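# Retrieve carton behind shelf bottles and set it on desk

## Task

Pull the carton out from behind the bottles lined up on the shelving unit and leave it resting on the desk. At the end every bottle must still stand upright on its shelf, and the robot must not have tipped over or be left leaning. The result only counts if the carton and bottles stay in place by themselves, without the robot holding them.

## Robot and tools

ROBOT. A Hello Robot Stretch 3 with one arm: a two-wheel base (0.33 m long, 0.34 m wide), a lift that slides up a mast, a telescoping arm that reaches out to the robot's right side, a wrist (yaw, pitch, roll), a two-finger gripper and a pan/tilt head. The gripper cannot move forward on its own; you drive the base for that. The base turns in place about a point midway between the drive wheels, 0.05 m behind its front edge. Stowed (arm in, wrist folded), the wrist pokes up to 0.06 m beyond the right side and a spin sweeps a 0.28 m radius; an unfolded, level wrist reaches past that circle.

FRAMES. Base frame: origin on the floor between the drive wheels, x forward, y left, z up. hand_pose is reported in this frame, at the spot where closed fingertips meet; with all wrist joints at zero its x axis points up, y back along the arm toward the mast, z toward the rear. Fingertip pads are round, 0.04 m wide. The odometry frame is the base frame as it was when the scene began; base_odometry heading runs -3.142 to 3.142, positive to the left, and wheel slip is counted as travel.

execute_actions. Argument actions: a list holding zero or one action. An empty list only reports state and images. An action may contain base, joints, or both, plus optional contact_limits; its motions start together and may finish at different times.
- base: a single command, an offset relative to where the base last reported itself. {"translate_m": d} drives straight, forward positive, -1 to 1 metres. {"rotate_rad": d} spins in place, counter-clockwise (left) positive, -3.2 to 3.2 radians. No sideways driving.
- joints: absolute targets, keyed by name, any subset: lift_m 0 to 1.1 (arm height on mast); arm_m 0 to 0.52 (extension); wrist_yaw_rad -1.345 to 4.42 (0 along the arm, positive swings toward the front, 3.0 folds over the base); wrist_pitch_rad -1.57 to 0.451 (0 level, negative tips fingers down); wrist_roll_rad -2.911 to 2.911 (0 = fingers side by side, level); gripper_m -0.089 to 0.179 (larger is wider; the actual fingertip gap is about 0.007 m less when nearly shut and 0.025 m less fully open, and zero below 0.007); head_pan_rad -3.953 to 1.73 (0 forward, positive left, -1.57 looks along the arm); head_tilt_rad -1.53 to 0.419 (negative looks down). Omitted joints or base may keep driving toward an earlier target without this showing in the status.
- contact_limits: only arm_m, a motor_effort percentage 1 to 100 at which the arm motion halts (contact_stop); drawing in it triggers at the negative value. Smaller is softer, but too small stops immediately. It also caps the arm's holding force until the next action.
Argument cameras: list of head_camera, nav_camera, wrist_camera or all; omitted/null/all gives every camera, [] gives none. Unknown keys, names or out-of-range numbers reject the whole call with no motion. Each action ends within 15 s. If a result reports a stop, later motion calls in the same reply are skipped.

wait: seconds 0 to 10; commands nothing and returns state and images. zoom_image: camera plus region [x0, y0, x1, y1] in pixels of that camera's latest full image, top-left origin, at most 504 by 504. Image sizes: head_camera 896x504, nav_camera 672x504 (fisheye), wrist_camera 644x364. finished_scene: pass the current scene number; it ends the scene for good once the last command has been held and reports success.

RESULT LINES. base_status/joint_status: done (for the base, wheels turned the commanded amount even if slipping), off_target (came to rest short and may still push), contact_stop, time_out, torque_fault (old target dropped; it holds where it stopped unless slack or switched off). on_its_own covers uncommanded parts; its "held at" is the target held, not the position. Arm and lift go slack after a contact stop until commanded again; a slack lift can sag under load or be pushed up by closing fingers on a surface. Base, wrist and head never auto-stop. A wrist servo pushing hard for several seconds shuts off for 10 s. motor_effort: percent of maximum, positive toward higher values, peak in brackets; readings carry sizeable fixed bias and noise. Effort at rest outside its normal range means pushing or carrying something; positive wheel effort pushes forward. lidar_m: 12 distances in metres from the base origin, 30-degree sectors counter-clockwise from straight ahead (4th left, 7th behind, 10th right), '-' = nothing; plane 0.17 m high, range 0.15 to 12 m, blind to clear objects, thin legs may be missed, own parts hide some sectors. wrist_depth_mm (45 to 1000) and head_depth_mm (280 to 4000, image sideways): 7x7 median-depth grids from top left. base_tilt in degrees, forward and right positive; turned_by_wheels and turned_by_imu give turn since last result.

GRIPPING. Close to a gripper_m below the object's width to grasp (lower squeezes harder, but a stall guard may ease off); open at least 0.02 beyond the touching value to let go. Neither the reading nor done proves a grasp; check images. Send a different value to re-squeeze.

SAFETY. Fold or unfold the wrist only with lift_m 0.32 to 0.95, wrist_pitch_rad -0.4, roll near 0; once folded the lift may go down to 0.25. If yaw is below -0.4, keep pitch at -0.5 or lower. Fast base motion (0.30 m/s, 1.9 rad/s) needs lift below 0.30, arm below 0.03 and yaw above 2.54; otherwise 0.10 m/s, 0.63 rad/s. The robot can tip when the arm pushes into something rigid with the gripper above roughly 0.45 m (sooner with raised contact limits or repeated pushes), when driving while gripping or hooking something fixed, or when snagging furniture, especially reversing. On a lean, reverse the last move in small steps, free the gripper, and lower the lift to about 0.2 if needed. Avoid knocking bottles, dropping the carton, slamming or shoving hard; loose items may occasionally be nudged by outside disturbances.

Each tool is called after ">>>" as a command line: name --argument value for each argument, lists and objects as JSON in quotes; but a table of rows of numbers goes row by row, as --pt "numbers of a row", without its own name.

## Session

>>> execute_actions --actions '[]'

Scene clock: 0.00 s.
base_odometry: x=+0.000 y=+0.000 heading=+0.000 (m, m, rad; odometry frame)
turned_by_wheels: +0.000 (rad since the last result)
turned_by_imu: +0.000 (rad since the last result)
base_tilt: forward=+0.0 right=-0.3 (deg)
lidar_m: 1.29 1.28 1.41 2.18 2.68 2.57 2.12 2.08 2.03 1.64 2.06 1.58
head_depth_mm: 1436 1449 1468 1482 1489 1520 1540 / 1377 1392 1401 1415 1436 1438 1464 / 1319 1338 1356 1370 1372 1387 1410 / 1275 1297 1301 1312 1326 1337 1362 / 1229 1244 1249 1266 1268 1289 1294 / 1187 1200 1208 1215 1227 1231 1260 / 1154 1159 1167 1179 1188 1203 1207
base_status: not commanded
joint_positions: lift_m=+0.594 arm_m=-0.002 wrist_yaw_rad=+2.944 wrist_pitch_rad=-0.416 wrist_roll_rad=+0.016 gripper_m=+0.037 head_pan_rad=+0.020 head_tilt_rad=+0.014
joint_status: not commanded
motor_effort: left_wheel=+1 right_wheel=+1 lift_m=+36 arm_m=+0 wrist_yaw_rad=+0 wrist_pitch_rad=+8 wrist_roll_rad=+1 gripper_m=+0 head_pan_rad=-1 head_tilt_rad=+2 (%)
hand_pose: x=+0.0228 y=+0.0771 z=+0.6070 quat_wxyz=(+0.214, +0.708, +0.076, +0.669) (m; base frame)
wrist_depth_mm: - - - - - - - / - - - - - - - / - - - - - - - / - - - - - - - / - - - - - - - / 935 926 - 889 - 905 890 / 815 798 790 803 763 761 761
pictures: head_camera (sideways: a quarter turn clockwise sets it upright), nav_camera (sideways: a quarter turn counterclockwise sets it upright), wrist_camera
Images, in order (width x height): head_camera 896x504, nav_camera 672x504, wrist_camera 644x364.

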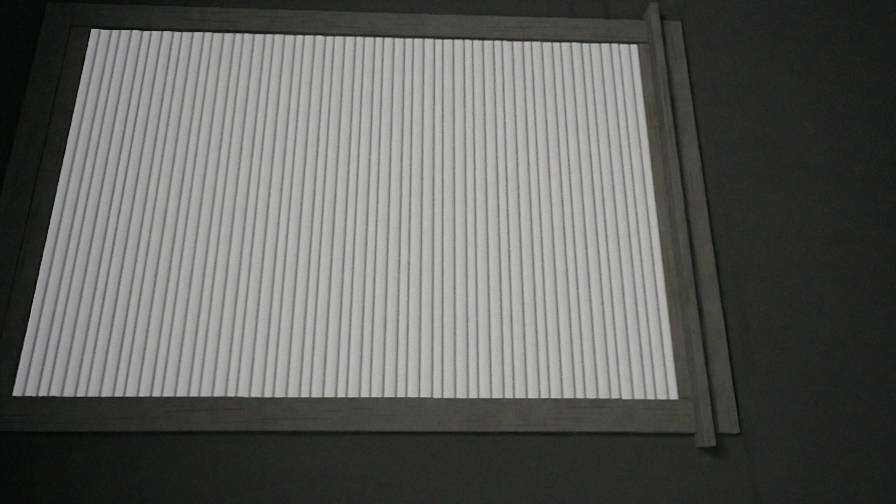

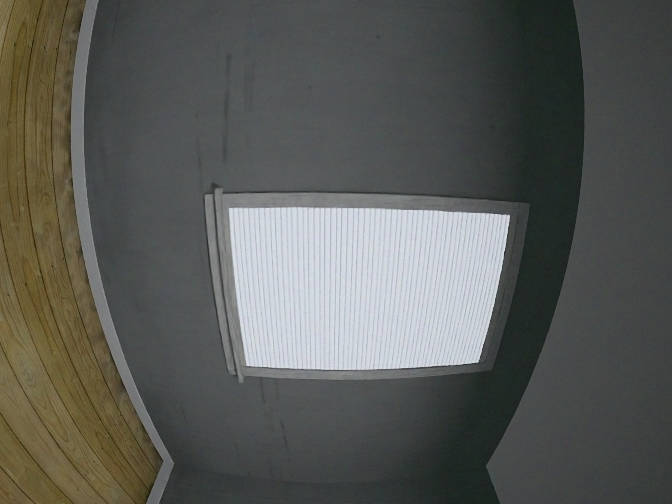

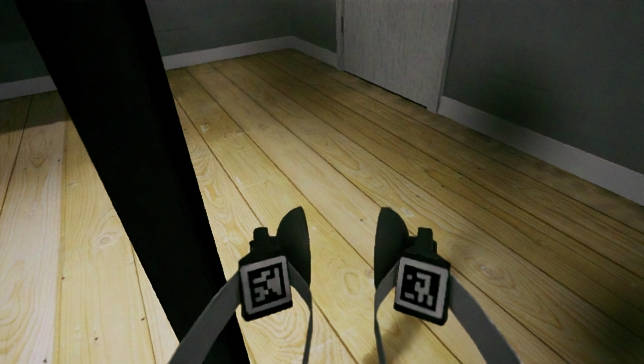

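>>> execute_actions --actions '[{"joints":{"head_pan_rad":-1.57,"head_tilt_rad":-0.4}}]' --cameras '["nav_camera"]'

>>> execute_actions --actions '[{"joints":{"head_pan_rad":-3.1}}]' --cameras '["nav_camera"]'

Scene clock: 4.97 s.
base_odometry: x=+0.000 y=+0.000 heading=+0.000 (m, m, rad; odometry frame)
turned_by_wheels: +0.000 (rad since the last result)
turned_by_imu: +0.001 (rad since the last result)
base_tilt: forward=+0.1 right=-0.3 (deg)
lidar_m: 1.28 1.28 1.41 2.18 2.68 2.58 2.12 2.08 2.02 1.64 2.07 1.57
head_depth_mm: 1734 1838 2052 2716 2173 1697 1399 / 1952 2088 2125 2270 2173 1691 1404 / 1898 2086 2270 2413 2107 1693 1397 / 1838 1993 2105 2367 2072 1710 1384 / 1798 1929 1715 1808 2005 1675 1395 / 1656 1835 2011 2188 2153 1682 1386 / 1721 1830 1978 2137 2147 1676 1389
base_status: not commanded
joint_positions: lift_m=+0.594 arm_m=-0.002 wrist_yaw_rad=+2.944 wrist_pitch_rad=-0.416 wrist_roll_rad=+0.016 gripper_m=+0.037 head_pan_rad=-1.563 head_tilt_rad=-0.395
joint_status: all done
motor_effort: left_wheel=+0(1) right_wheel=+0(1) lift_m=+36(36) arm_m=+0(0) wrist_yaw_rad=+0(0) wrist_pitch_rad=+8(8) wrist_roll_rad=+1(1) gripper_m=+0(0) head_pan_rad=-5(53) head_tilt_rad=-3(34) (%)
hand_pose: x=+0.0228 y=+0.0771 z=+0.6070 quat_wxyz=(+0.214, +0.708, +0.076, +0.669) (m; base frame)
wrist_depth_mm: - - - - - - - / - - - - - - - / - - - - - - - / - - - - - - - / - - - - - - - / 960 945 - 910 - 884 874 / 818 795 795 764 767 759 763
pictures: nav_camera (sideways: a quarter turn counterclockwise sets it upright)
Images, in order (width x height): nav_camera 672x504.

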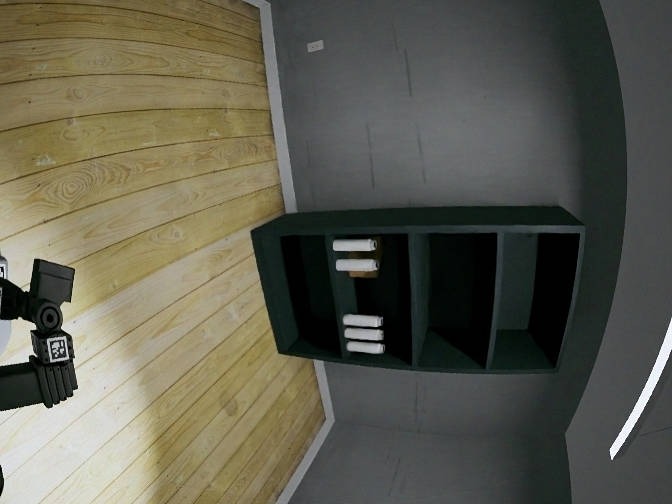

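Scene clock: 6.30 s.
base_odometry: x=+0.000 y=+0.000 heading=+0.000 (m, m, rad; odometry frame)
turned_by_wheels: +0.000 (rad since the last result)
turned_by_imu: +0.000 (rad since the last result)
base_tilt: forward=+0.0 right=-0.4 (deg)
lidar_m: 1.28 1.28 1.41 2.18 2.68 2.57 2.13 2.08 2.03 1.64 2.06 1.58
head_depth_mm: 2474 2683 2970 3082 2153 1706 1396 / 2386 2575 2814 2975 2163 1699 1400 / 2331 2520 2644 2654 2152 1684 1401 / 2270 2401 2563 2634 2187 1703 1394 / 2172 2340 2461 2457 2141 1686 1385 / 2126 2273 2381 2428 2158 1693 1381 / 2060 2215 2324 2419 2134 1684 1393
base_status: not commanded
joint_positions: lift_m=+0.594 arm_m=-0.002 wrist_yaw_rad=+2.944 wrist_pitch_rad=-0.416 wrist_roll_rad=+0.016 gripper_m=+0.037 head_pan_rad=-3.093 head_tilt_rad=-0.395
joint_status: all done
motor_effort: left_wheel=+0(1) right_wheel=+1(1) lift_m=+35(37) arm_m=+0(0) wrist_yaw_rad=+0(1) wrist_pitch_rad=+8(8) wrist_roll_rad=+1(1) gripper_m=-1(1) head_pan_rad=-5(53) head_tilt_rad=-4(3) (%)
hand_pose: x=+0.0228 y=+0.0771 z=+0.6070 quat_wxyz=(+0.214, +0.708, +0.076, +0.669) (m; base frame)
wrist_depth_mm: - - - - - - - / - - - - - - - / - - - - - - - / - - - - - - - / - - - - - - - / 927 920 - 899 - 870 886 / 806 794 784 774 772 763 753
pictures: nav_camera (sideways: a quarter turn counterclockwise sets it upright)
Images, in order (width x height): nav_camera 672x504.

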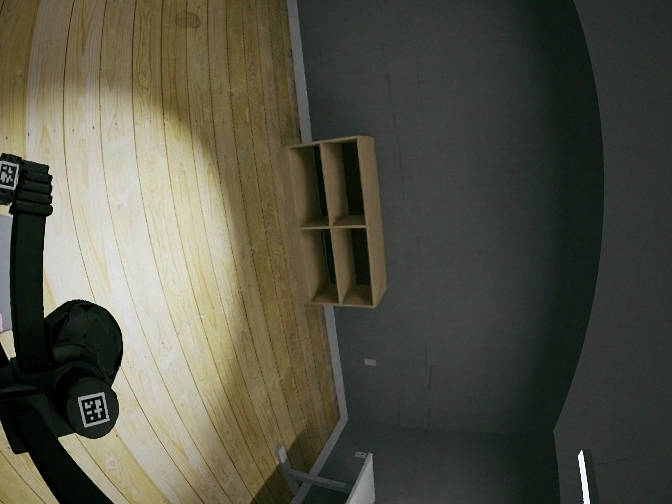

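>>> execute_actions --actions '[{"joints":{"head_pan_rad":-1.7,"lift_m":0.27}}]' --cameras '["head_camera"]'

Scene clock: 18.40 s.
base_odometry: x=+0.000 y=+0.000 heading=+0.000 (m, m, rad; odometry frame)
turned_by_wheels: +0.000 (rad since the last result)
turned_by_imu: +0.001 (rad since the last result)
base_tilt: forward=-0.1 right=-0.3 (deg)
lidar_m: 1.28 1.28 1.41 2.18 2.68 2.57 2.12 2.09 2.02 1.65 2.07 1.58
head_depth_mm: 2372 2612 2891 3041 2166 1701 1395 / 2225 2444 2668 2848 2171 1705 1390 / 1865 1975 2070 2265 2170 1690 1395 / 1977 2096 2301 2512 2114 1693 1388 / 1891 2034 2208 2400 2077 1690 1384 / 1825 1923 2004 1854 1971 1680 1382 / 1383 1592 1720 2026 2057 1675 1382
base_status: not commanded
joint_positions: lift_m=+0.271 arm_m=-0.002 wrist_yaw_rad=+2.944 wrist_pitch_rad=-0.416 wrist_roll_rad=+0.016 gripper_m=+0.037 head_pan_rad=-1.707 head_tilt_rad=-0.395
joint_status: all done
motor_effort: left_wheel=+0(0) right_wheel=+0(0) lift_m=+14(33) arm_m=+0(0) wrist_yaw_rad=-1(0) wrist_pitch_rad=+8(8) wrist_roll_rad=+1(1) gripper_m=-1(0) head_pan_rad=+4(52) head_tilt_rad=-4(4) (%)
hand_pose: x=+0.0228 y=+0.0771 z=+0.2839 quat_wxyz=(+0.214, +0.708, +0.076, +0.669) (m; base frame)
wrist_depth_mm: - - - - - - - / - - - - - - - / 968 - 927 926 892 860 835 / 747 - 740 728 698 701 681 / 616 609 595 595 593 573 566 / 518 520 - 502 - 497 487 / 461 - - - 422 420 422
pictures: head_camera (sideways: a quarter turn clockwise sets it upright)
Images, in order (width x height): head_camera 896x504.

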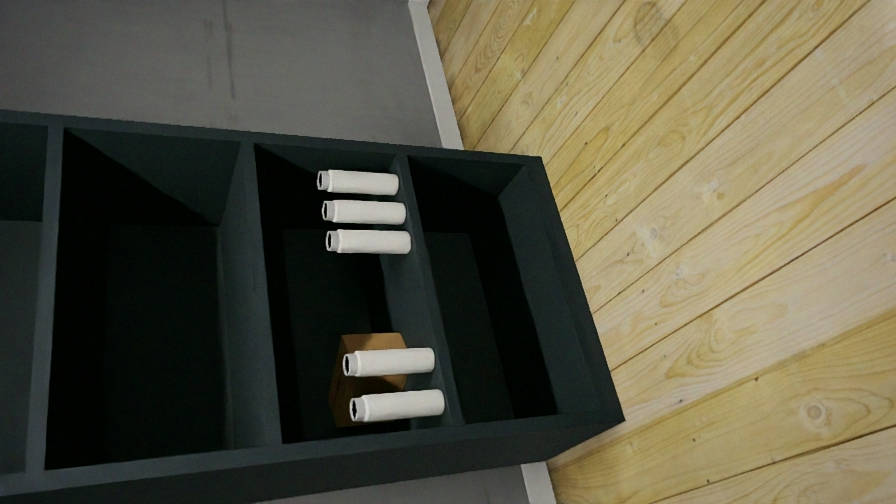

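>>> execute_actions --actions '[{"base":{"rotate_rad":-1.79}}]' --cameras '[]'

>>> execute_actions --actions '[{"base":{"translate_m":1.0}}]' --cameras '[]'

>>> execute_actions --actions '[{"base":{"translate_m":0.19}}]' --cameras '[]'

>>> execute_actions --actions '[{"base":{"rotate_rad":2.15},"joints":{"head_pan_rad":-1.57,"head_tilt_rad":-0.75}}]'

Scene clock: 39.93 s.
base_odometry: x=+0.000 y=+0.000 heading=-1.790 (m, m, rad; odometry frame)
turned_by_wheels: -1.790 (rad since the last result)
turned_by_imu: -1.751 (rad since the last result)
base_tilt: forward=+0.1 right=-0.3 (deg)
lidar_m: 2.03 1.64 1.88 1.34 1.28 1.31 1.73 2.22 2.57 2.31 2.08 2.54
head_depth_mm: 2718 2849 2872 2767 2163 1690 1395 / 2953 3121 3302 3047 2173 1688 1400 / 3022 3283 3490 2986 2164 1689 1391 / 2790 2999 3266 2954 2152 1679 1395 / 2580 2771 3030 2995 2138 1689 1389 / 2452 2573 2761 2786 2157 1680 1383 / 2274 2418 2530 2514 2121 1680 1389
base_status: done
joint_positions: lift_m=+0.271 arm_m=-0.002 wrist_yaw_rad=+2.944 wrist_pitch_rad=-0.416 wrist_roll_rad=+0.016 gripper_m=+0.037 head_pan_rad=-1.707 head_tilt_rad=-0.395
joint_status: not commanded
motor_effort: left_wheel=+2(7) right_wheel=-1(9) lift_m=+14(14) arm_m=+0(0) wrist_yaw_rad=+0(0) wrist_pitch_rad=+8(8) wrist_roll_rad=+1(1) gripper_m=+1(1) head_pan_rad=+4(4) head_tilt_rad=-3(3) (%)
hand_pose: x=+0.0228 y=+0.0771 z=+0.2839 quat_wxyz=(+0.214, +0.708, +0.076, +0.669) (m; base frame)
wrist_depth_mm: 975 - - - - - - / - - - - - - - / 986 - 912 919 914 879 850 / 743 - 733 701 691 705 679 / 610 612 622 601 583 572 570 / 514 513 - 514 - 490 486 / 456 - - - 421 428 419
pictures: none
No camera images: the call's "cameras" was empty. Leave "cameras" out to get every camera's image.

Scene clock: 45.03 s.
base_odometry: x=-0.217 y=-0.976 heading=-1.790 (m, m, rad; odometry frame)
turned_by_wheels: +0.000 (rad since the last result)
turned_by_imu: +0.008 (rad since the last result)
base_tilt: forward=+0.0 right=-0.3 (deg)
lidar_m: 1.04 0.76 1.26 1.69 1.80 1.86 2.49 3.06 2.42 1.68 1.95 1.79
head_depth_mm: 2849 3167 3476 3022 2145 1685 1390 / 2569 2789 3137 2969 2145 1692 1395 / 2359 2565 2620 2604 2164 1688 1392 / 2185 2362 2452 2464 2148 1699 1388 / 2057 2174 2276 2284 2107 1693 1382 / 1907 2019 2151 2071 2057 1685 1385 / 1791 1890 2010 1862 2008 1689 1383
base_status: done
joint_positions: lift_m=+0.271 arm_m=-0.002 wrist_yaw_rad=+2.944 wrist_pitch_rad=-0.416 wrist_roll_rad=+0.016 gripper_m=+0.037 head_pan_rad=-1.707 head_tilt_rad=-0.395
joint_status: not commanded
motor_effort: left_wheel=+1(6) right_wheel=-1(5) lift_m=+14(14) arm_m=+0(0) wrist_yaw_rad=+0(0) wrist_pitch_rad=+8(8) wrist_roll_rad=+1(1) gripper_m=+0(1) head_pan_rad=+4(4) head_tilt_rad=-3(3) (%)
hand_pose: x=+0.0228 y=+0.0771 z=+0.2839 quat_wxyz=(+0.214, +0.708, +0.076, +0.669) (m; base frame)
wrist_depth_mm: - - - - - - 691 / - - - - - - 783 / 964 - 920 903 905 902 717 / 746 - 743 720 698 692 666 / 599 598 615 588 599 568 558 / 514 515 - 506 - 483 482 / 460 - - - 421 423 417
pictures: none
No camera images: the call's "cameras" was empty. Leave "cameras" out to get every camera's image.

Scene clock: 47.47 s.
base_odometry: x=-0.259 y=-1.162 heading=-1.790 (m, m, rad; odometry frame)
turned_by_wheels: +0.000 (rad since the last result)
turned_by_imu: +0.002 (rad since the last result)
base_tilt: forward=+0.0 right=-0.4 (deg)
lidar_m: 0.86 0.95 0.63 1.47 1.91 1.96 2.63 3.26 2.48 1.67 1.85 0.87
head_depth_mm: 2659 2959 3295 2986 2184 1697 1404 / 2447 2667 2799 2610 2185 1702 1387 / 2220 2403 2539 2519 2145 1695 1392 / 2080 2235 2366 2317 2164 1698 1385 / 1927 2061 2174 2082 2069 1677 1393 / 1793 1928 2042 1879 1990 1680 1392 / 1699 1788 1913 2061 2095 1685 1389
base_status: done
joint_positions: lift_m=+0.271 arm_m=-0.002 wrist_yaw_rad=+2.944 wrist_pitch_rad=-0.416 wrist_roll_rad=+0.016 gripper_m=+0.037 head_pan_rad=-1.707 head_tilt_rad=-0.395
joint_status: not commanded
motor_effort: left_wheel=+1(7) right_wheel=-1(6) lift_m=+14(14) arm_m=+0(0) wrist_yaw_rad=+0(0) wrist_pitch_rad=+8(8) wrist_roll_rad=+1(1) gripper_m=+0(0) head_pan_rad=+4(3) head_tilt_rad=-3(3) (%)
hand_pose: x=+0.0228 y=+0.0771 z=+0.2839 quat_wxyz=(+0.214, +0.708, +0.076, +0.669) (m; base frame)
wrist_depth_mm: - - - - - 647 820 / - - - - - 687 836 / 962 - 948 929 912 714 685 / 744 - 726 710 708 650 581 / 608 607 620 588 597 579 549 / 508 510 - 510 - 488 487 / 463 - - - 421 425 419
pictures: none
No camera images: the call's "cameras" was empty. Leave "cameras" out to get every camera's image.

Scene clock: 50.10 s.
base_odometry: x=-0.259 y=-1.162 heading=+0.360 (m, m, rad; odometry frame)
turned_by_wheels: +2.150 (rad since the last result)
turned_by_imu: +2.104 (rad since the last result)
base_tilt: forward=+0.1 right=-0.2 (deg)
lidar_m: 1.89 1.97 2.71 3.26 2.51 1.66 1.85 0.86 0.88 0.84 0.64 1.52
head_depth_mm: 879 650 1184 1055 1340 1275 1168 / 873 647 1188 1051 1343 1278 1166 / 874 646 1159 1028 1348 1265 1167 / 872 644 980 970 1343 1271 1160 / 870 642 1154 997 1340 1267 1165 / 872 641 1111 854 999 1260 1162 / 728 638 724 828 1480 1318 1158
base_status: done
joint_positions: lift_m=+0.271 arm_m=-0.002 wrist_yaw_rad=+2.944 wrist_pitch_rad=-0.416 wrist_roll_rad=+0.016 gripper_m=+0.037 head_pan_rad=-1.577 head_tilt_rad=-0.741
joint_status: all done
motor_effort: left_wheel=+0(5) right_wheel=+1(11) lift_m=+14(14) arm_m=+0(0) wrist_yaw_rad=-1(0) wrist_pitch_rad=+8(8) wrist_roll_rad=+1(1) gripper_m=+0(0) head_pan_rad=+3(23) head_tilt_rad=-6(35) (%)
hand_pose: x=+0.0228 y=+0.0771 z=+0.2839 quat_wxyz=(+0.214, +0.708, +0.076, +0.669) (m; base frame)
wrist_depth_mm: - - - - - - - / - - - - - - - / 950 - 921 918 879 885 860 / 756 - 722 733 694 684 675 / 615 601 617 600 611 558 572 / 512 514 - 512 - 488 483 / 465 - - - 428 417 421
pictures: head_camera (sideways: a quarter turn clockwise sets it upright), nav_camera (sideways: a quarter turn counterclockwise sets it upright), wrist_camera
Images, in order (width x height): head_camera 896x504, nav_camera 672x504, wrist_camera 644x364.

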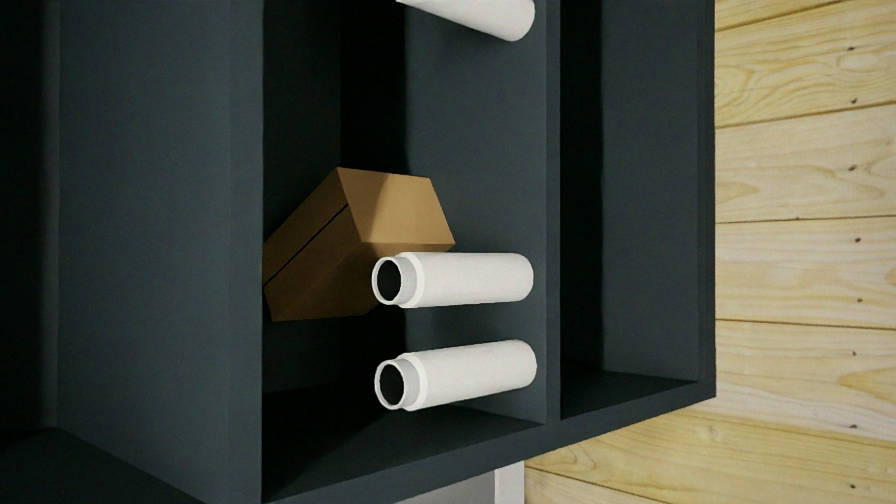

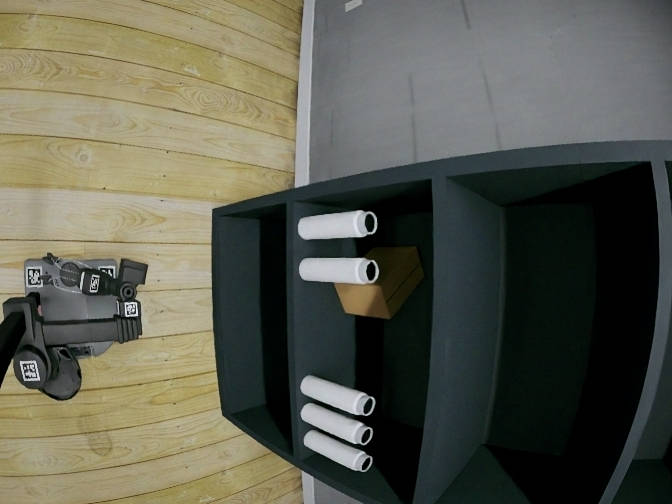

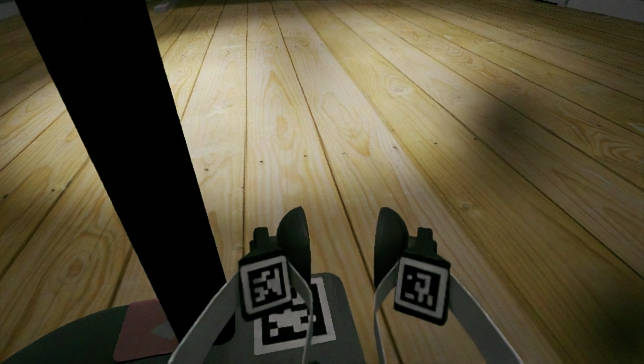

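>>> execute_actions --actions '[{"base":{"translate_m":-0.37}}]' --cameras '[]'

>>> execute_actions --actions '[{"base":{"rotate_rad":0.5},"joints":{"lift_m":0.55}}]' --cameras '[]'

>>> execute_actions --actions '[{"joints":{"wrist_yaw_rad":0,"gripper_m":0.179}}]' --cameras '[]'

>>> execute_actions --actions '[{"joints":{"wrist_pitch_rad":0}}]'

Scene clock: 85.30 s.
base_odometry: x=-0.605 y=-1.292 heading=+0.360 (m, m, rad; odometry frame)
turned_by_wheels: +0.000 (rad since the last result)
turned_by_imu: -0.002 (rad since the last result)
base_tilt: forward=+0.0 right=-0.3 (deg)
lidar_m: 2.27 2.36 3.18 3.66 1.78 1.35 1.49 1.50 0.64 0.99 0.83 0.85
head_depth_mm: 772 648 770 822 1459 1321 1169 / 872 648 1123 845 1030 1277 1168 / 872 645 1185 893 1346 1272 1164 / 873 646 1176 870 1338 1270 1162 / 870 641 1170 995 1345 1269 1156 / 866 642 1178 1047 1340 1270 1158 / 867 640 973 998 1334 1267 1162
base_status: done
joint_positions: lift_m=+0.271 arm_m=-0.002 wrist_yaw_rad=+2.944 wrist_pitch_rad=-0.416 wrist_roll_rad=+0.016 gripper_m=+0.037 head_pan_rad=-1.577 head_tilt_rad=-0.741
joint_status: not commanded
motor_effort: left_wheel=+0(5) right_wheel=+1(7) lift_m=+15(14) arm_m=+0(0) wrist_yaw_rad=-1(0) wrist_pitch_rad=+8(8) wrist_roll_rad=+1(1) gripper_m=+0(0) head_pan_rad=+4(4) head_tilt_rad=-6(6) (%)
hand_pose: x=+0.0228 y=+0.0771 z=+0.2839 quat_wxyz=(+0.214, +0.708, +0.076, +0.669) (m; base frame)
wrist_depth_mm: - - - - - - - / - - - - - - - / 950 - 921 921 904 879 851 / 738 - 713 720 724 704 677 / 623 591 618 584 598 577 565 / 517 524 - 511 - 488 490 / 465 - - - 429 422 421
pictures: none
No camera images: the call's "cameras" was empty. Leave "cameras" out to get every camera's image.

Scene clock: 88.67 s.
base_odometry: x=-0.605 y=-1.292 heading=+0.860 (m, m, rad; odometry frame)
turned_by_wheels: +0.500 (rad since the last result)
turned_by_imu: +0.491 (rad since the last result)
base_tilt: forward=+0.0 right=-0.3 (deg)
lidar_m: 2.32 3.10 3.22 1.78 1.55 1.48 1.53 0.64 0.89 0.85 0.83 2.26
head_depth_mm: 868 649 1139 979 892 1241 1160 / 902 648 1170 1052 953 1248 1187 / 902 676 1005 1043 1368 1279 1188 / 898 702 1242 996 1423 1299 1178 / 876 730 1129 1024 1424 1315 1180 / 803 870 948 1076 1432 1317 1165 / 721 813 1679 1784 1506 1311 1158
base_status: done
joint_positions: lift_m=+0.549 arm_m=-0.002 wrist_yaw_rad=+2.944 wrist_pitch_rad=-0.416 wrist_roll_rad=+0.016 gripper_m=+0.037 head_pan_rad=-1.577 head_tilt_rad=-0.741
joint_status: all done
motor_effort: left_wheel=+0(5) right_wheel=+2(8) lift_m=+56(60) arm_m=+0(0) wrist_yaw_rad=+0(1) wrist_pitch_rad=+8(8) wrist_roll_rad=+1(1) gripper_m=-1(0) head_pan_rad=+4(3) head_tilt_rad=-6(6) (%)
hand_pose: x=+0.0228 y=+0.0771 z=+0.5624 quat_wxyz=(+0.214, +0.708, +0.076, +0.669) (m; base frame)
wrist_depth_mm: - - - - - - - / - - - - - - - / - - - - - - - / - - - - - - - / - - - - - 971 949 / 882 887 - 839 - 827 818 / 769 743 744 727 728 714 723
pictures: none
No camera images: the call's "cameras" was empty. Leave "cameras" out to get every camera's image.

Scene clock: 91.13 s.
base_odometry: x=-0.605 y=-1.292 heading=+0.860 (m, m, rad; odometry frame)
turned_by_wheels: +0.000 (rad since the last result)
turned_by_imu: +0.000 (rad since the last result)
base_tilt: forward=+0.0 right=-0.3 (deg)
lidar_m: 2.34 3.09 3.23 1.78 1.55 1.48 1.54 0.64 0.89 0.85 0.84 2.26
head_depth_mm: 863 648 1143 977 891 1245 1166 / 902 646 1168 1051 956 1252 1193 / 897 674 1003 1043 1362 1284 1182 / 896 700 1242 1003 1426 1310 - / 876 730 1123 1021 1420 1324 1159 / 803 870 948 1083 1424 1310 1161 / 724 813 1681 1794 1522 1316 1157
base_status: not commanded
joint_positions: lift_m=+0.549 arm_m=-0.002 wrist_yaw_rad=+0.002 wrist_pitch_rad=-0.416 wrist_roll_rad=+0.016 gripper_m=+0.179 head_pan_rad=-1.577 head_tilt_rad=-0.741
joint_status: all done
motor_effort: left_wheel=-1(0) right_wheel=+1(1) lift_m=+57(56) arm_m=+0(0) wrist_yaw_rad=-2(2) wrist_pitch_rad=+8(8) wrist_roll_rad=+1(1) gripper_m=-1(98) head_pan_rad=+4(4) head_tilt_rad=-6(6) (%)
hand_pose: x=-0.0210 y=-0.3679 z=+0.5624 quat_wxyz=(+0.687, +0.146, -0.697, -0.147) (m; base frame)
wrist_depth_mm: - - 508 548 550 645 301 / - - 528 459 442 430 310 / - - 719 - 892 357 321 / - - 774 - 970 871 768 / - - 858 891 856 874 793 / 890 867 823 761 740 728 - / 760 734 744 733 676 637 617
pictures: none
No camera images: the call's "cameras" was empty. Leave "cameras" out to get every camera's image.

Scene clock: 92.13 s.
base_odometry: x=-0.605 y=-1.292 heading=+0.860 (m, m, rad; odometry frame)
turned_by_wheels: +0.000 (rad since the last result)
turned_by_imu: +0.000 (rad since the last result)
base_tilt: forward=+0.0 right=-0.3 (deg)
lidar_m: 2.33 3.10 3.22 1.78 1.55 1.49 1.53 0.64 0.89 0.85 0.83 2.26
head_depth_mm: 863 648 1139 975 892 1243 1168 / 900 647 1178 1059 956 1246 1184 / 897 670 1009 1046 1364 1269 1185 / 891 701 1244 1001 1425 1321 1140 / 879 732 1122 1019 1419 1292 1159 / 802 872 948 1076 1420 1314 1160 / 722 812 1680 1794 1520 1313 1154
base_status: not commanded
joint_positions: lift_m=+0.549 arm_m=-0.002 wrist_yaw_rad=+0.002 wrist_pitch_rad=-0.022 wrist_roll_rad=+0.016 gripper_m=+0.179 head_pan_rad=-1.577 head_tilt_rad=-0.741
joint_status: all done
motor_effort: left_wheel=+0(0) right_wheel=+1(1) lift_m=+56(56) arm_m=+0(0) wrist_yaw_rad=-2(2) wrist_pitch_rad=+12(13) wrist_roll_rad=+1(1) gripper_m=+1(0) head_pan_rad=+4(4) head_tilt_rad=-6(6) (%)
hand_pose: x=-0.0208 y=-0.3989 z=+0.6583 quat_wxyz=(+0.702, +0.009, -0.712, -0.007) (m; base frame)
wrist_depth_mm: - - 658 863 789 715 630 / - - 612 883 818 720 307 / - - 609 592 590 723 310 / - - 590 608 607 747 313 / - - 577 511 535 522 321 / - - 694 939 431 377 - / - - 739 942 940 818 717
pictures: head_camera (sideways: a quarter turn clockwise sets it upright), nav_camera (sideways: a quarter turn counterclockwise sets it upright), wrist_camera
Images, in order (width x height): head_camera 896x504, nav_camera 672x504, wrist_camera 644x364.

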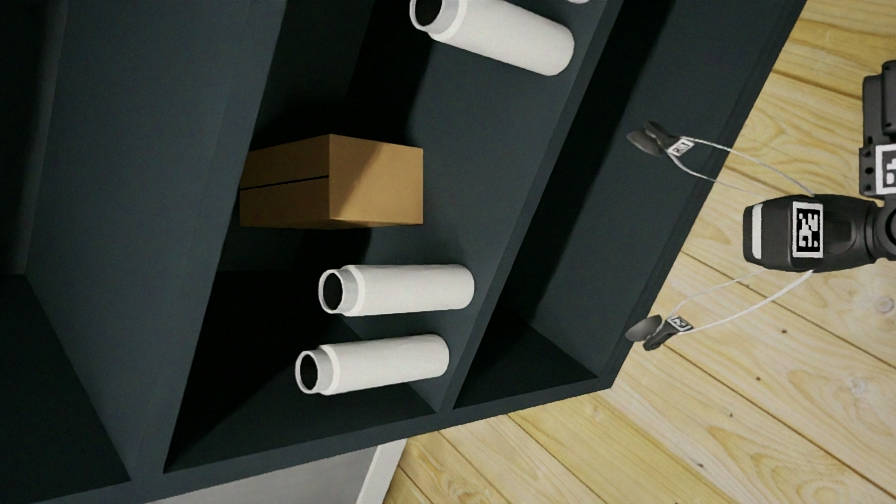

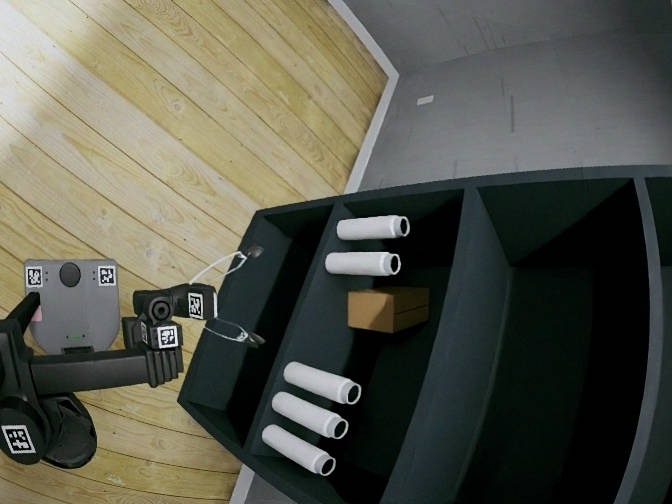

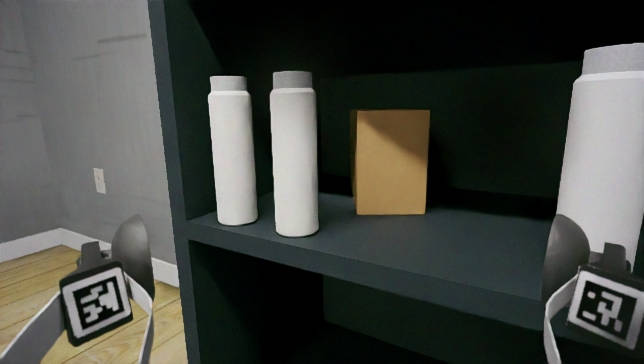

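>>> execute_actions --actions '[{"base":{"translate_m":-0.088},"joints":{"gripper_m":0.12,"lift_m":0.64,"wrist_pitch_rad":-0.35}}]' --cameras '[]'

>>> execute_actions --actions '[{"joints":{"arm_m":0.28}}]'

Scene clock: 100.27 s.
base_odometry: x=-0.662 y=-1.359 heading=+0.860 (m, m, rad; odometry frame)
turned_by_wheels: +0.000 (rad since the last result)
turned_by_imu: +0.000 (rad since the last result)
base_tilt: forward=+0.0 right=-0.3 (deg)
lidar_m: 2.41 3.20 3.24 1.76 1.47 1.41 1.45 0.58 0.61 0.96 0.86 2.34
head_depth_mm: 845 649 1092 1031 841 1247 1153 / 866 647 1157 797 890 1243 1206 / 896 646 1172 1048 953 1249 - / 896 671 1009 1045 1369 1287 1144 / 893 699 1242 993 1422 1292 1161 / 872 730 1048 1038 1394 1316 1162 / 800 854 935 1111 1475 1316 1157
base_status: done
joint_positions: lift_m=+0.639 arm_m=-0.002 wrist_yaw_rad=+0.002 wrist_pitch_rad=-0.363 wrist_roll_rad=+0.016 gripper_m=+0.120 head_pan_rad=-1.577 head_tilt_rad=-0.741
joint_status: all done
motor_effort: left_wheel=-1(4) right_wheel=+2(4) lift_m=+56(57) arm_m=+0(0) wrist_yaw_rad=-2(2) wrist_pitch_rad=+7(11) wrist_roll_rad=+1(1) gripper_m=+0(100) head_pan_rad=+4(4) head_tilt_rad=-6(6) (%)
hand_pose: x=-0.0210 y=-0.3742 z=+0.6645 quat_wxyz=(+0.690, +0.128, -0.701, -0.128) (m; base frame)
wrist_depth_mm: - 516 468 564 735 286 562 / - 577 543 598 758 308 296 / - 628 554 610 607 327 290 / - - 757 472 455 363 302 / - - 989 - 420 377 336 / - - 920 903 900 - 329 / 873 878 846 791 768 780 700
pictures: none
No camera images: the call's "cameras" was empty. Leave "cameras" out to get every camera's image.

Scene clock: 103.57 s.
base_odometry: x=-0.662 y=-1.359 heading=+0.860 (m, m, rad; odometry frame)
turned_by_wheels: +0.000 (rad since the last result)
turned_by_imu: +0.000 (rad since the last result)
base_tilt: forward=+0.1 right=-0.3 (deg)
lidar_m: 2.42 3.20 3.27 1.77 1.47 1.41 1.45 0.58 0.61 0.96 0.86 2.34
head_depth_mm: 847 649 1095 1030 843 1242 1149 / 865 649 1159 787 878 - 1148 / 896 644 1173 1078 1365 1265 1162 / 897 671 1004 1069 1371 1295 1158 / 892 697 1240 996 1424 1312 1164 / 868 728 1047 1038 1399 1312 1163 / 801 856 937 1115 1487 1321 1156
base_status: not commanded
joint_positions: lift_m=+0.639 arm_m=+0.280 wrist_yaw_rad=+0.001 wrist_pitch_rad=-0.363 wrist_roll_rad=+0.016 gripper_m=+0.120 head_pan_rad=-1.577 head_tilt_rad=-0.741
joint_status: all done
motor_effort: left_wheel=-1(1) right_wheel=+1(1) lift_m=+56(56) arm_m=+3(6) wrist_yaw_rad=-1(2) wrist_pitch_rad=+7(7) wrist_roll_rad=+1(1) gripper_m=+0(1) head_pan_rad=+4(4) head_tilt_rad=-6(6) (%)
hand_pose: x=-0.0213 y=-0.6557 z=+0.6644 quat_wxyz=(+0.690, +0.127, -0.701, -0.129) (m; base frame)
wrist_depth_mm: 186 215 562 425 483 438 403 / 198 211 596 302 313 472 425 / 275 222 583 325 537 501 453 / 302 239 473 359 420 453 441 / 341 261 378 370 365 377 360 / 423 318 316 314 307 - 302 / 865 293 274 266 264 263 260
pictures: head_camera (sideways: a quarter turn clockwise sets it upright), nav_camera (sideways: a quarter turn counterclockwise sets it upright), wrist_camera
Images, in order (width x height): head_camera 896x504, nav_camera 672x504, wrist_camera 644x364.

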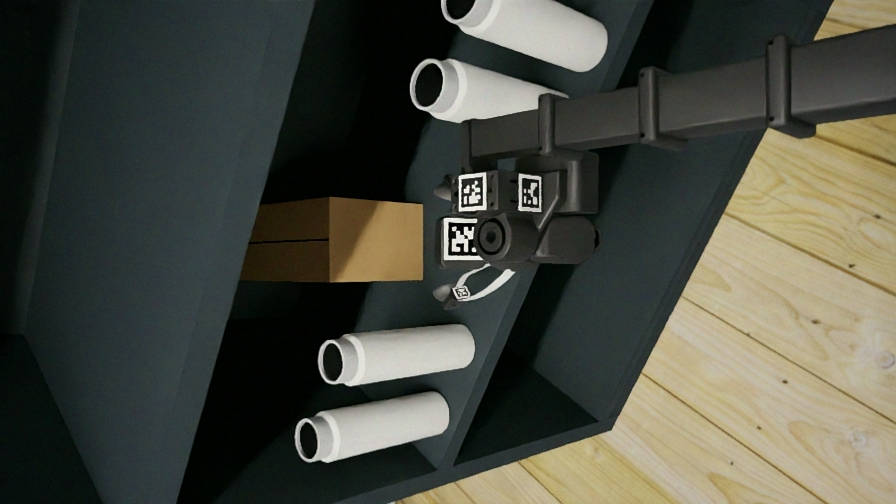

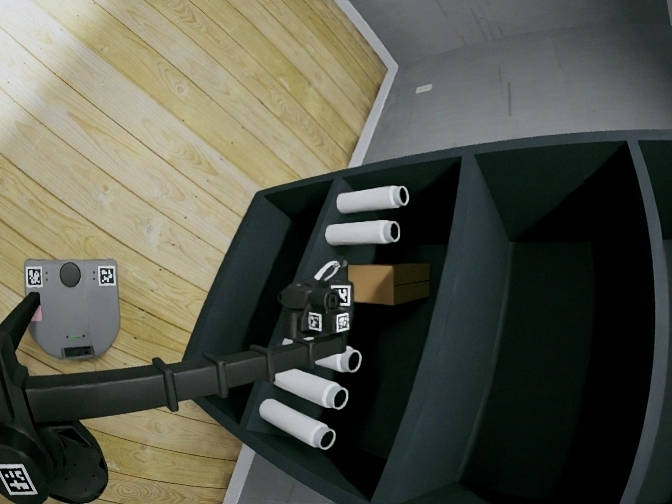

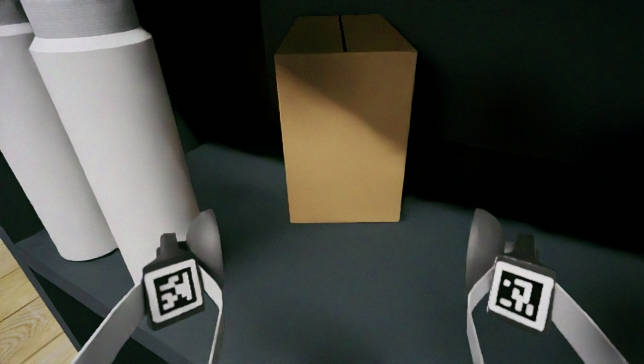

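>>> execute_actions --actions '[{"joints":{"arm_m":0.39,"gripper_m":0.165}}]' --cameras '["head_camera","wrist_camera"]'

Scene clock: 110.83 s.
base_odometry: x=-0.662 y=-1.359 heading=+0.860 (m, m, rad; odometry frame)
turned_by_wheels: +0.000 (rad since the last result)
turned_by_imu: +0.001 (rad since the last result)
base_tilt: forward=+0.0 right=-0.2 (deg)
lidar_m: 2.41 3.20 3.26 1.77 1.47 1.41 1.45 0.58 0.61 0.96 0.86 2.34
head_depth_mm: 844 645 1094 1027 840 1242 1156 / 864 648 1155 767 881 - 1144 / 896 644 1184 - 1339 1265 1166 / 898 672 1006 1008 1367 1289 1165 / 897 698 1235 996 1422 1314 1162 / 873 728 1050 1036 1389 1323 1167 / 799 855 938 1121 1492 1313 1162
base_status: not commanded
joint_positions: lift_m=+0.639 arm_m=+0.390 wrist_yaw_rad=+0.001 wrist_pitch_rad=-0.363 wrist_roll_rad=+0.016 gripper_m=+0.165 head_pan_rad=-1.577 head_tilt_rad=-0.741
joint_status: all done
motor_effort: left_wheel=+0(0) right_wheel=+2(1) lift_m=+56(56) arm_m=+3(2) wrist_yaw_rad=-1(1) wrist_pitch_rad=+7(7) wrist_roll_rad=+1(1) gripper_m=+0(98) head_pan_rad=+4(4) head_tilt_rad=-6(6) (%)
hand_pose: x=-0.0213 y=-0.7657 z=+0.6644 quat_wxyz=(+0.690, +0.127, -0.701, -0.129) (m; base frame)
wrist_depth_mm: 315 387 492 442 400 369 329 / 329 394 493 226 223 385 346 / 339 411 496 209 207 412 365 / 149 426 473 227 227 424 394 / 148 398 371 251 256 364 374 / 148 - 316 284 289 307 - / - 201 269 271 266 266 251
pictures: head_camera (sideways: a quarter turn clockwise sets it upright), wrist_camera
Images, in order (width x height): head_camera 896x504, wrist_camera 644x364.

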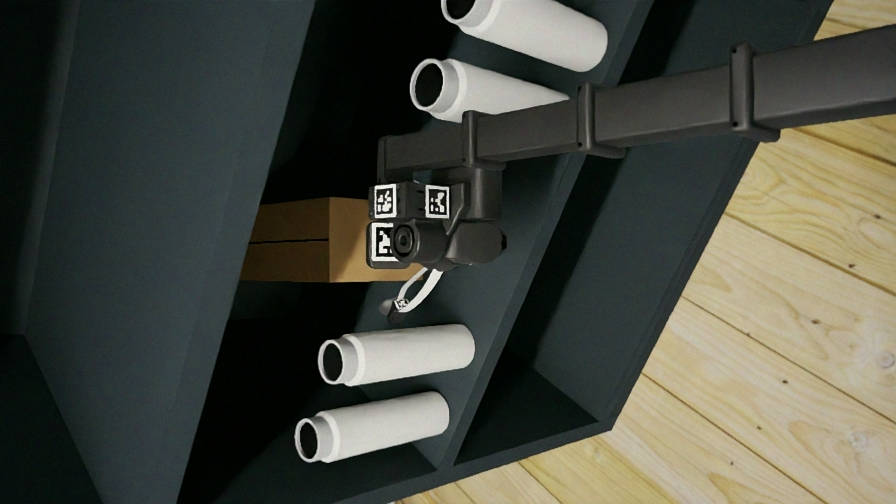

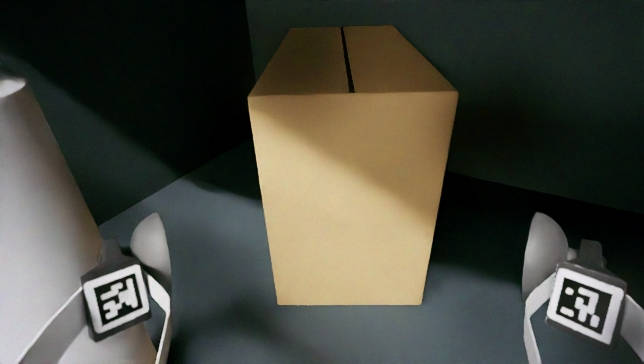

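>>> execute_actions --actions '[{"base":{"translate_m":-0.007},"joints":{"gripper_m":0.175}}]' --cameras '[]'

>>> execute_actions --actions '[{"joints":{"arm_m":0.52},"contact_limits":{"arm_m":15}}]' --cameras '["head_camera","wrist_camera"]'

Scene clock: 115.87 s.
base_odometry: x=-0.667 y=-1.364 heading=+0.860 (m, m, rad; odometry frame)
turned_by_wheels: +0.000 (rad since the last result)
turned_by_imu: +0.001 (rad since the last result)
base_tilt: forward=+0.1 right=-0.3 (deg)
lidar_m: 2.41 3.22 3.45 1.77 1.46 1.40 1.45 0.57 0.59 0.97 0.87 2.34
head_depth_mm: 841 647 1091 1055 836 1243 1144 / 861 646 1146 768 890 - 1142 / 898 646 1171 - 1344 1266 1168 / 893 645 1004 1007 1372 1287 1163 / 892 698 1237 992 1415 1307 1157 / 880 728 1073 1037 1387 1314 1160 / 801 851 945 1085 1476 1319 1162
base_status: done
joint_positions: lift_m=+0.639 arm_m=+0.390 wrist_yaw_rad=+0.001 wrist_pitch_rad=-0.363 wrist_roll_rad=+0.016 gripper_m=+0.175 head_pan_rad=-1.577 head_tilt_rad=-0.741
joint_status: all done
motor_effort: left_wheel=+0(4) right_wheel=+2(5) lift_m=+56(56) arm_m=+3(3) wrist_yaw_rad=-1(1) wrist_pitch_rad=+7(7) wrist_roll_rad=+1(1) gripper_m=+0(58) head_pan_rad=+5(4) head_tilt_rad=-6(6) (%)
hand_pose: x=-0.0213 y=-0.7657 z=+0.6644 quat_wxyz=(+0.690, +0.127, -0.701, -0.129) (m; base frame)
wrist_depth_mm: 322 390 495 438 400 364 324 / 332 406 475 226 242 380 344 / 344 413 497 207 208 411 364 / 359 440 448 227 231 431 388 / 157 397 360 251 259 364 368 / 153 319 314 281 291 306 - / - 258 270 267 268 264 251
pictures: none
No camera images: the call's "cameras" was empty. Leave "cameras" out to get every camera's image.

Scene clock: 118.07 s.
base_odometry: x=-0.667 y=-1.364 heading=+0.860 (m, m, rad; odometry frame)
turned_by_wheels: +0.000 (rad since the last result)
turned_by_imu: +0.000 (rad since the last result)
base_tilt: forward=+0.1 right=-0.3 (deg)
lidar_m: 2.42 3.21 3.45 1.77 1.47 1.40 1.45 0.57 0.59 0.97 0.87 2.34
head_depth_mm: 840 648 1093 1050 838 1240 1149 / 866 647 1155 764 891 - 1141 / 896 645 1178 1026 1343 1273 1164 / 895 644 1039 1022 1368 1282 1163 / 898 700 1241 997 1421 1308 1167 / 877 727 1076 1037 1388 1316 1155 / 799 864 943 1090 1482 1309 1160
base_status: not commanded
joint_positions: lift_m=+0.639 arm_m=+0.518 wrist_yaw_rad=+0.001 wrist_pitch_rad=-0.363 wrist_roll_rad=+0.016 gripper_m=+0.175 head_pan_rad=-1.577 head_tilt_rad=-0.741
joint_status: all done
joint sent to its limit — the command would take arm_m past its upper limit, so that joint was sent only as far as its limit.
motor_effort: left_wheel=+0(0) right_wheel=+1(2) lift_m=+56(56) arm_m=+3(3) wrist_yaw_rad=-1(1) wrist_pitch_rad=+7(7) wrist_roll_rad=+1(1) gripper_m=+0(0) head_pan_rad=+5(4) head_tilt_rad=-6(6) (%)
contact_limits: arm_m 15 (drawing in: default 19, maximum 32; extending or still: default 27, maximum 44)
hand_pose: x=-0.0213 y=-0.8938 z=+0.6644 quat_wxyz=(+0.690, +0.127, -0.701, -0.129) (m; base frame)
wrist_depth_mm: 271 323 392 340 302 266 242 / 279 336 404 226 238 282 254 / 292 348 167 153 151 293 269 / 297 349 119 117 115 119 285 / 308 100 98 98 96 96 298 / 303 106 105 104 103 102 - / - 262 118 118 116 116 254
pictures: head_camera (sideways: a quarter turn clockwise sets it upright), wrist_camera
Images, in order (width x height): head_camera 896x504, wrist_camera 644x364.

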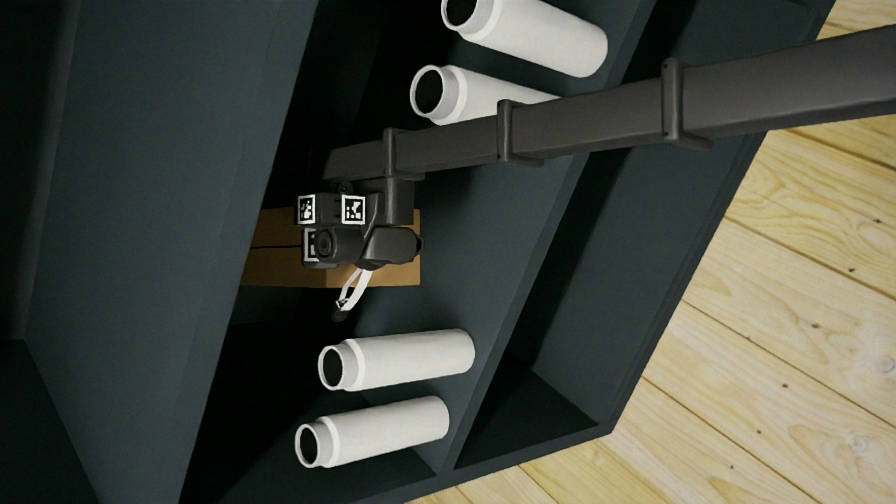

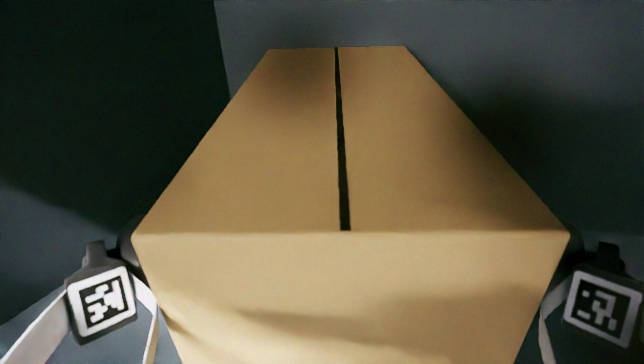

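>>> execute_actions --actions '[{"joints":{"gripper_m":0.04}}]' --cameras '[]'

>>> execute_actions --actions '[{"joints":{"lift_m":0.675}}]' --cameras '["head_camera","wrist_camera"]'

Scene clock: 123.47 s.
base_odometry: x=-0.667 y=-1.364 heading=+0.860 (m, m, rad; odometry frame)
turned_by_wheels: +0.000 (rad since the last result)
turned_by_imu: +0.001 (rad since the last result)
base_tilt: forward=+0.0 right=-0.3 (deg)
lidar_m: 2.41 3.21 3.30 1.76 1.46 1.40 1.45 0.57 0.59 0.97 0.87 2.34
head_depth_mm: 841 648 1091 1058 838 1246 1143 / 861 649 1150 770 889 - 1144 / 901 645 1175 1031 1342 1262 1166 / 898 645 1037 1027 1369 1289 1164 / 894 699 1251 996 1427 1313 1157 / 882 728 1071 1037 1387 1319 1162 / 802 854 942 1090 1482 1314 1157
base_status: not commanded
joint_positions: lift_m=+0.639 arm_m=+0.518 wrist_yaw_rad=+0.004 wrist_pitch_rad=-0.371 wrist_roll_rad=+0.013 gripper_m=+0.055 head_pan_rad=-1.577 head_tilt_rad=-0.741
joint_status: gripper_m off_target (ended at +0.055, target +0.040)
motor_effort: left_wheel=+2(2) right_wheel=-6(5) lift_m=+52(55) arm_m=+4(5) wrist_yaw_rad=-3(4) wrist_pitch_rad=+12(12) wrist_roll_rad=+2(2) gripper_m=-100(100) head_pan_rad=+4(4) head_tilt_rad=-6(6) (%)
hand_pose: x=-0.0206 y=-0.8927 z=+0.6627 quat_wxyz=(+0.691, +0.131, -0.699, -0.130) (m; base frame)
wrist_depth_mm: 271 318 382 337 297 267 240 / 278 335 396 221 236 286 255 / 289 349 164 152 150 295 269 / 297 348 118 116 115 119 287 / 308 338 106 105 104 103 304 / 306 - 119 117 116 114 301 / 273 264 136 134 131 137 254
pictures: none
No camera images: the call's "cameras" was empty. Leave "cameras" out to get every camera's image.

Scene clock: 124.60 s.
base_odometry: x=-0.667 y=-1.364 heading=+0.860 (m, m, rad; odometry frame)
turned_by_wheels: +0.000 (rad since the last result)
turned_by_imu: +0.000 (rad since the last result)
base_tilt: forward=+0.1 right=-0.3 (deg)
lidar_m: 2.41 3.23 3.28 1.77 1.47 1.40 1.44 0.57 0.59 0.97 0.87 2.35
head_depth_mm: 841 650 1089 1054 837 1242 - / 864 647 1142 770 - - 1151 / 897 646 - 1049 1147 1261 1160 / 896 645 1022 1044 1365 1285 1166 / 894 698 1241 994 1420 1305 1160 / 877 728 1073 1032 1387 1305 1158 / 797 864 944 1088 1468 1313 1158
base_status: not commanded
joint_positions: lift_m=+0.674 arm_m=+0.518 wrist_yaw_rad=+0.005 wrist_pitch_rad=-0.392 wrist_roll_rad=+0.013 gripper_m=+0.048 head_pan_rad=-1.577 head_tilt_rad=-0.741
joint_status: all done
on_its_own: gripper_m is held at +0.045, not at your +0.040, by its stall guard, which is still easing
motor_effort: left_wheel=+2(2) right_wheel=-5(5) lift_m=+57(59) arm_m=+5(4) wrist_yaw_rad=-4(4) wrist_pitch_rad=+23(23) wrist_roll_rad=+3(3) gripper_m=-58(100) head_pan_rad=+4(4) head_tilt_rad=-6(6) (%)
hand_pose: x=-0.0204 y=-0.8903 z=+0.6928 quat_wxyz=(+0.690, +0.139, -0.697, -0.137) (m; base frame)
wrist_depth_mm: 268 323 389 349 301 272 242 / 281 335 414 288 310 287 258 / 289 350 189 170 166 304 273 / 300 353 122 120 118 125 292 / 312 344 110 108 107 107 307 / 321 - 120 118 117 115 320 / 305 294 131 131 129 132 282
pictures: head_camera (sideways: a quarter turn clockwise sets it upright), wrist_camera
Images, in order (width x height): head_camera 896x504, wrist_camera 644x364.

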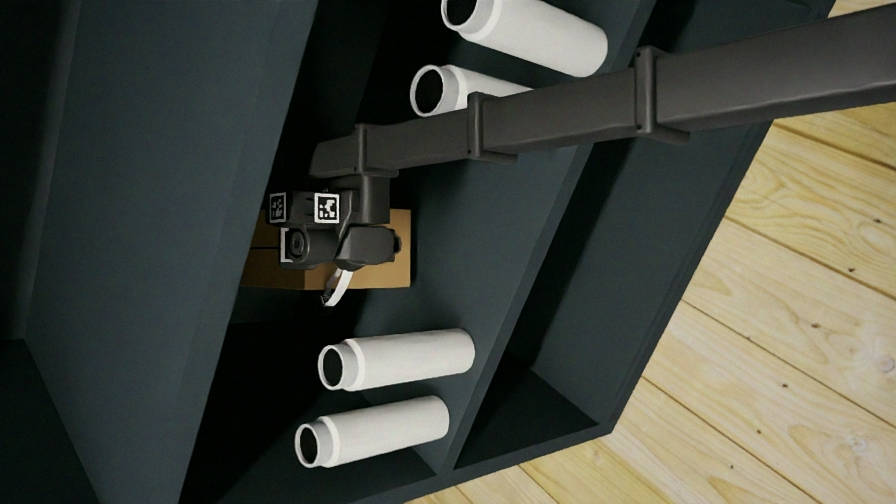

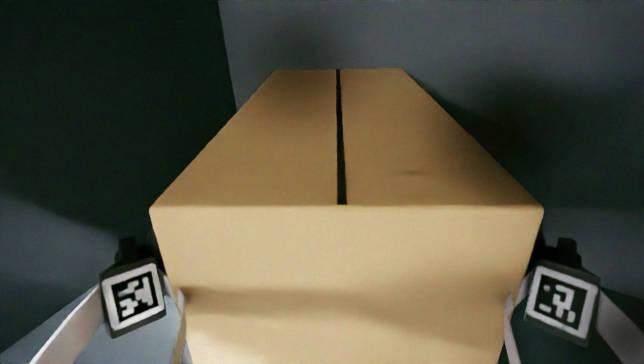

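>>> execute_actions --actions '[{"joints":{"lift_m":0.65,"arm_m":0.25,"gripper_m":0.07}}]' --cameras '["head_camera","wrist_camera"]'

Scene clock: 135.70 s.
base_odometry: x=-0.667 y=-1.364 heading=+0.860 (m, m, rad; odometry frame)
turned_by_wheels: +0.000 (rad since the last result)
turned_by_imu: +0.001 (rad since the last result)
base_tilt: forward=+0.0 right=-0.3 (deg)
lidar_m: 2.41 3.21 3.47 1.77 1.47 1.40 1.45 0.57 0.59 0.97 0.87 2.34
head_depth_mm: 841 649 1093 1046 838 1240 1151 / 859 647 1152 786 892 - 1147 / 897 646 1190 1052 - 1263 1164 / 899 646 1223 828 1362 1278 1161 / 893 697 1243 994 1437 1311 1157 / 881 728 1072 1037 1390 1318 1165 / 800 854 947 1088 1469 1326 1160
base_status: not commanded
joint_positions: lift_m=+0.651 arm_m=+0.250 wrist_yaw_rad=+0.001 wrist_pitch_rad=-0.372 wrist_roll_rad=+0.013 gripper_m=+0.085 head_pan_rad=-1.577 head_tilt_rad=-0.741
joint_status: gripper_m off_target (ended at +0.085, target +0.070); the others done
on_its_own: gripper_m is held at +0.083, not at your +0.070, by its stall guard, which is still easing
motor_effort: left_wheel=+1(2) right_wheel=+0(5) lift_m=+14(54) arm_m=-2(4) wrist_yaw_rad=-2(5) wrist_pitch_rad=+12(23) wrist_roll_rad=+3(3) gripper_m=-37(100) head_pan_rad=+4(4) head_tilt_rad=-6(6) (%)
hand_pose: x=-0.0212 y=-0.6252 z=+0.6739 quat_wxyz=(+0.691, +0.131, -0.699, -0.131) (m; base frame)
wrist_depth_mm: 220 229 610 590 517 469 422 / 286 235 573 248 269 489 448 / 312 252 174 159 157 514 477 / 345 270 120 118 116 120 462 / 405 299 109 107 106 104 372 / 984 - 120 118 117 115 319 / 920 596 133 131 129 135 264
pictures: head_camera (sideways: a quarter turn clockwise sets it upright), wrist_camera
Images, in order (width x height): head_camera 896x504, wrist_camera 644x364.

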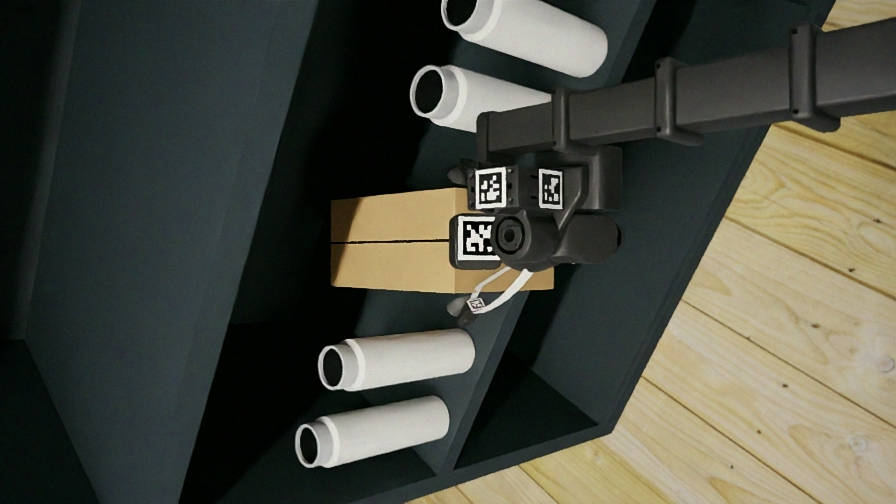

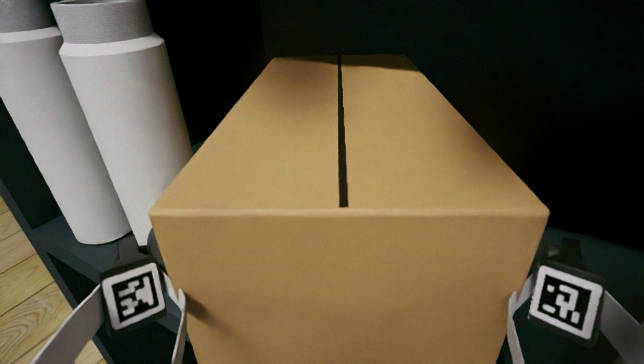

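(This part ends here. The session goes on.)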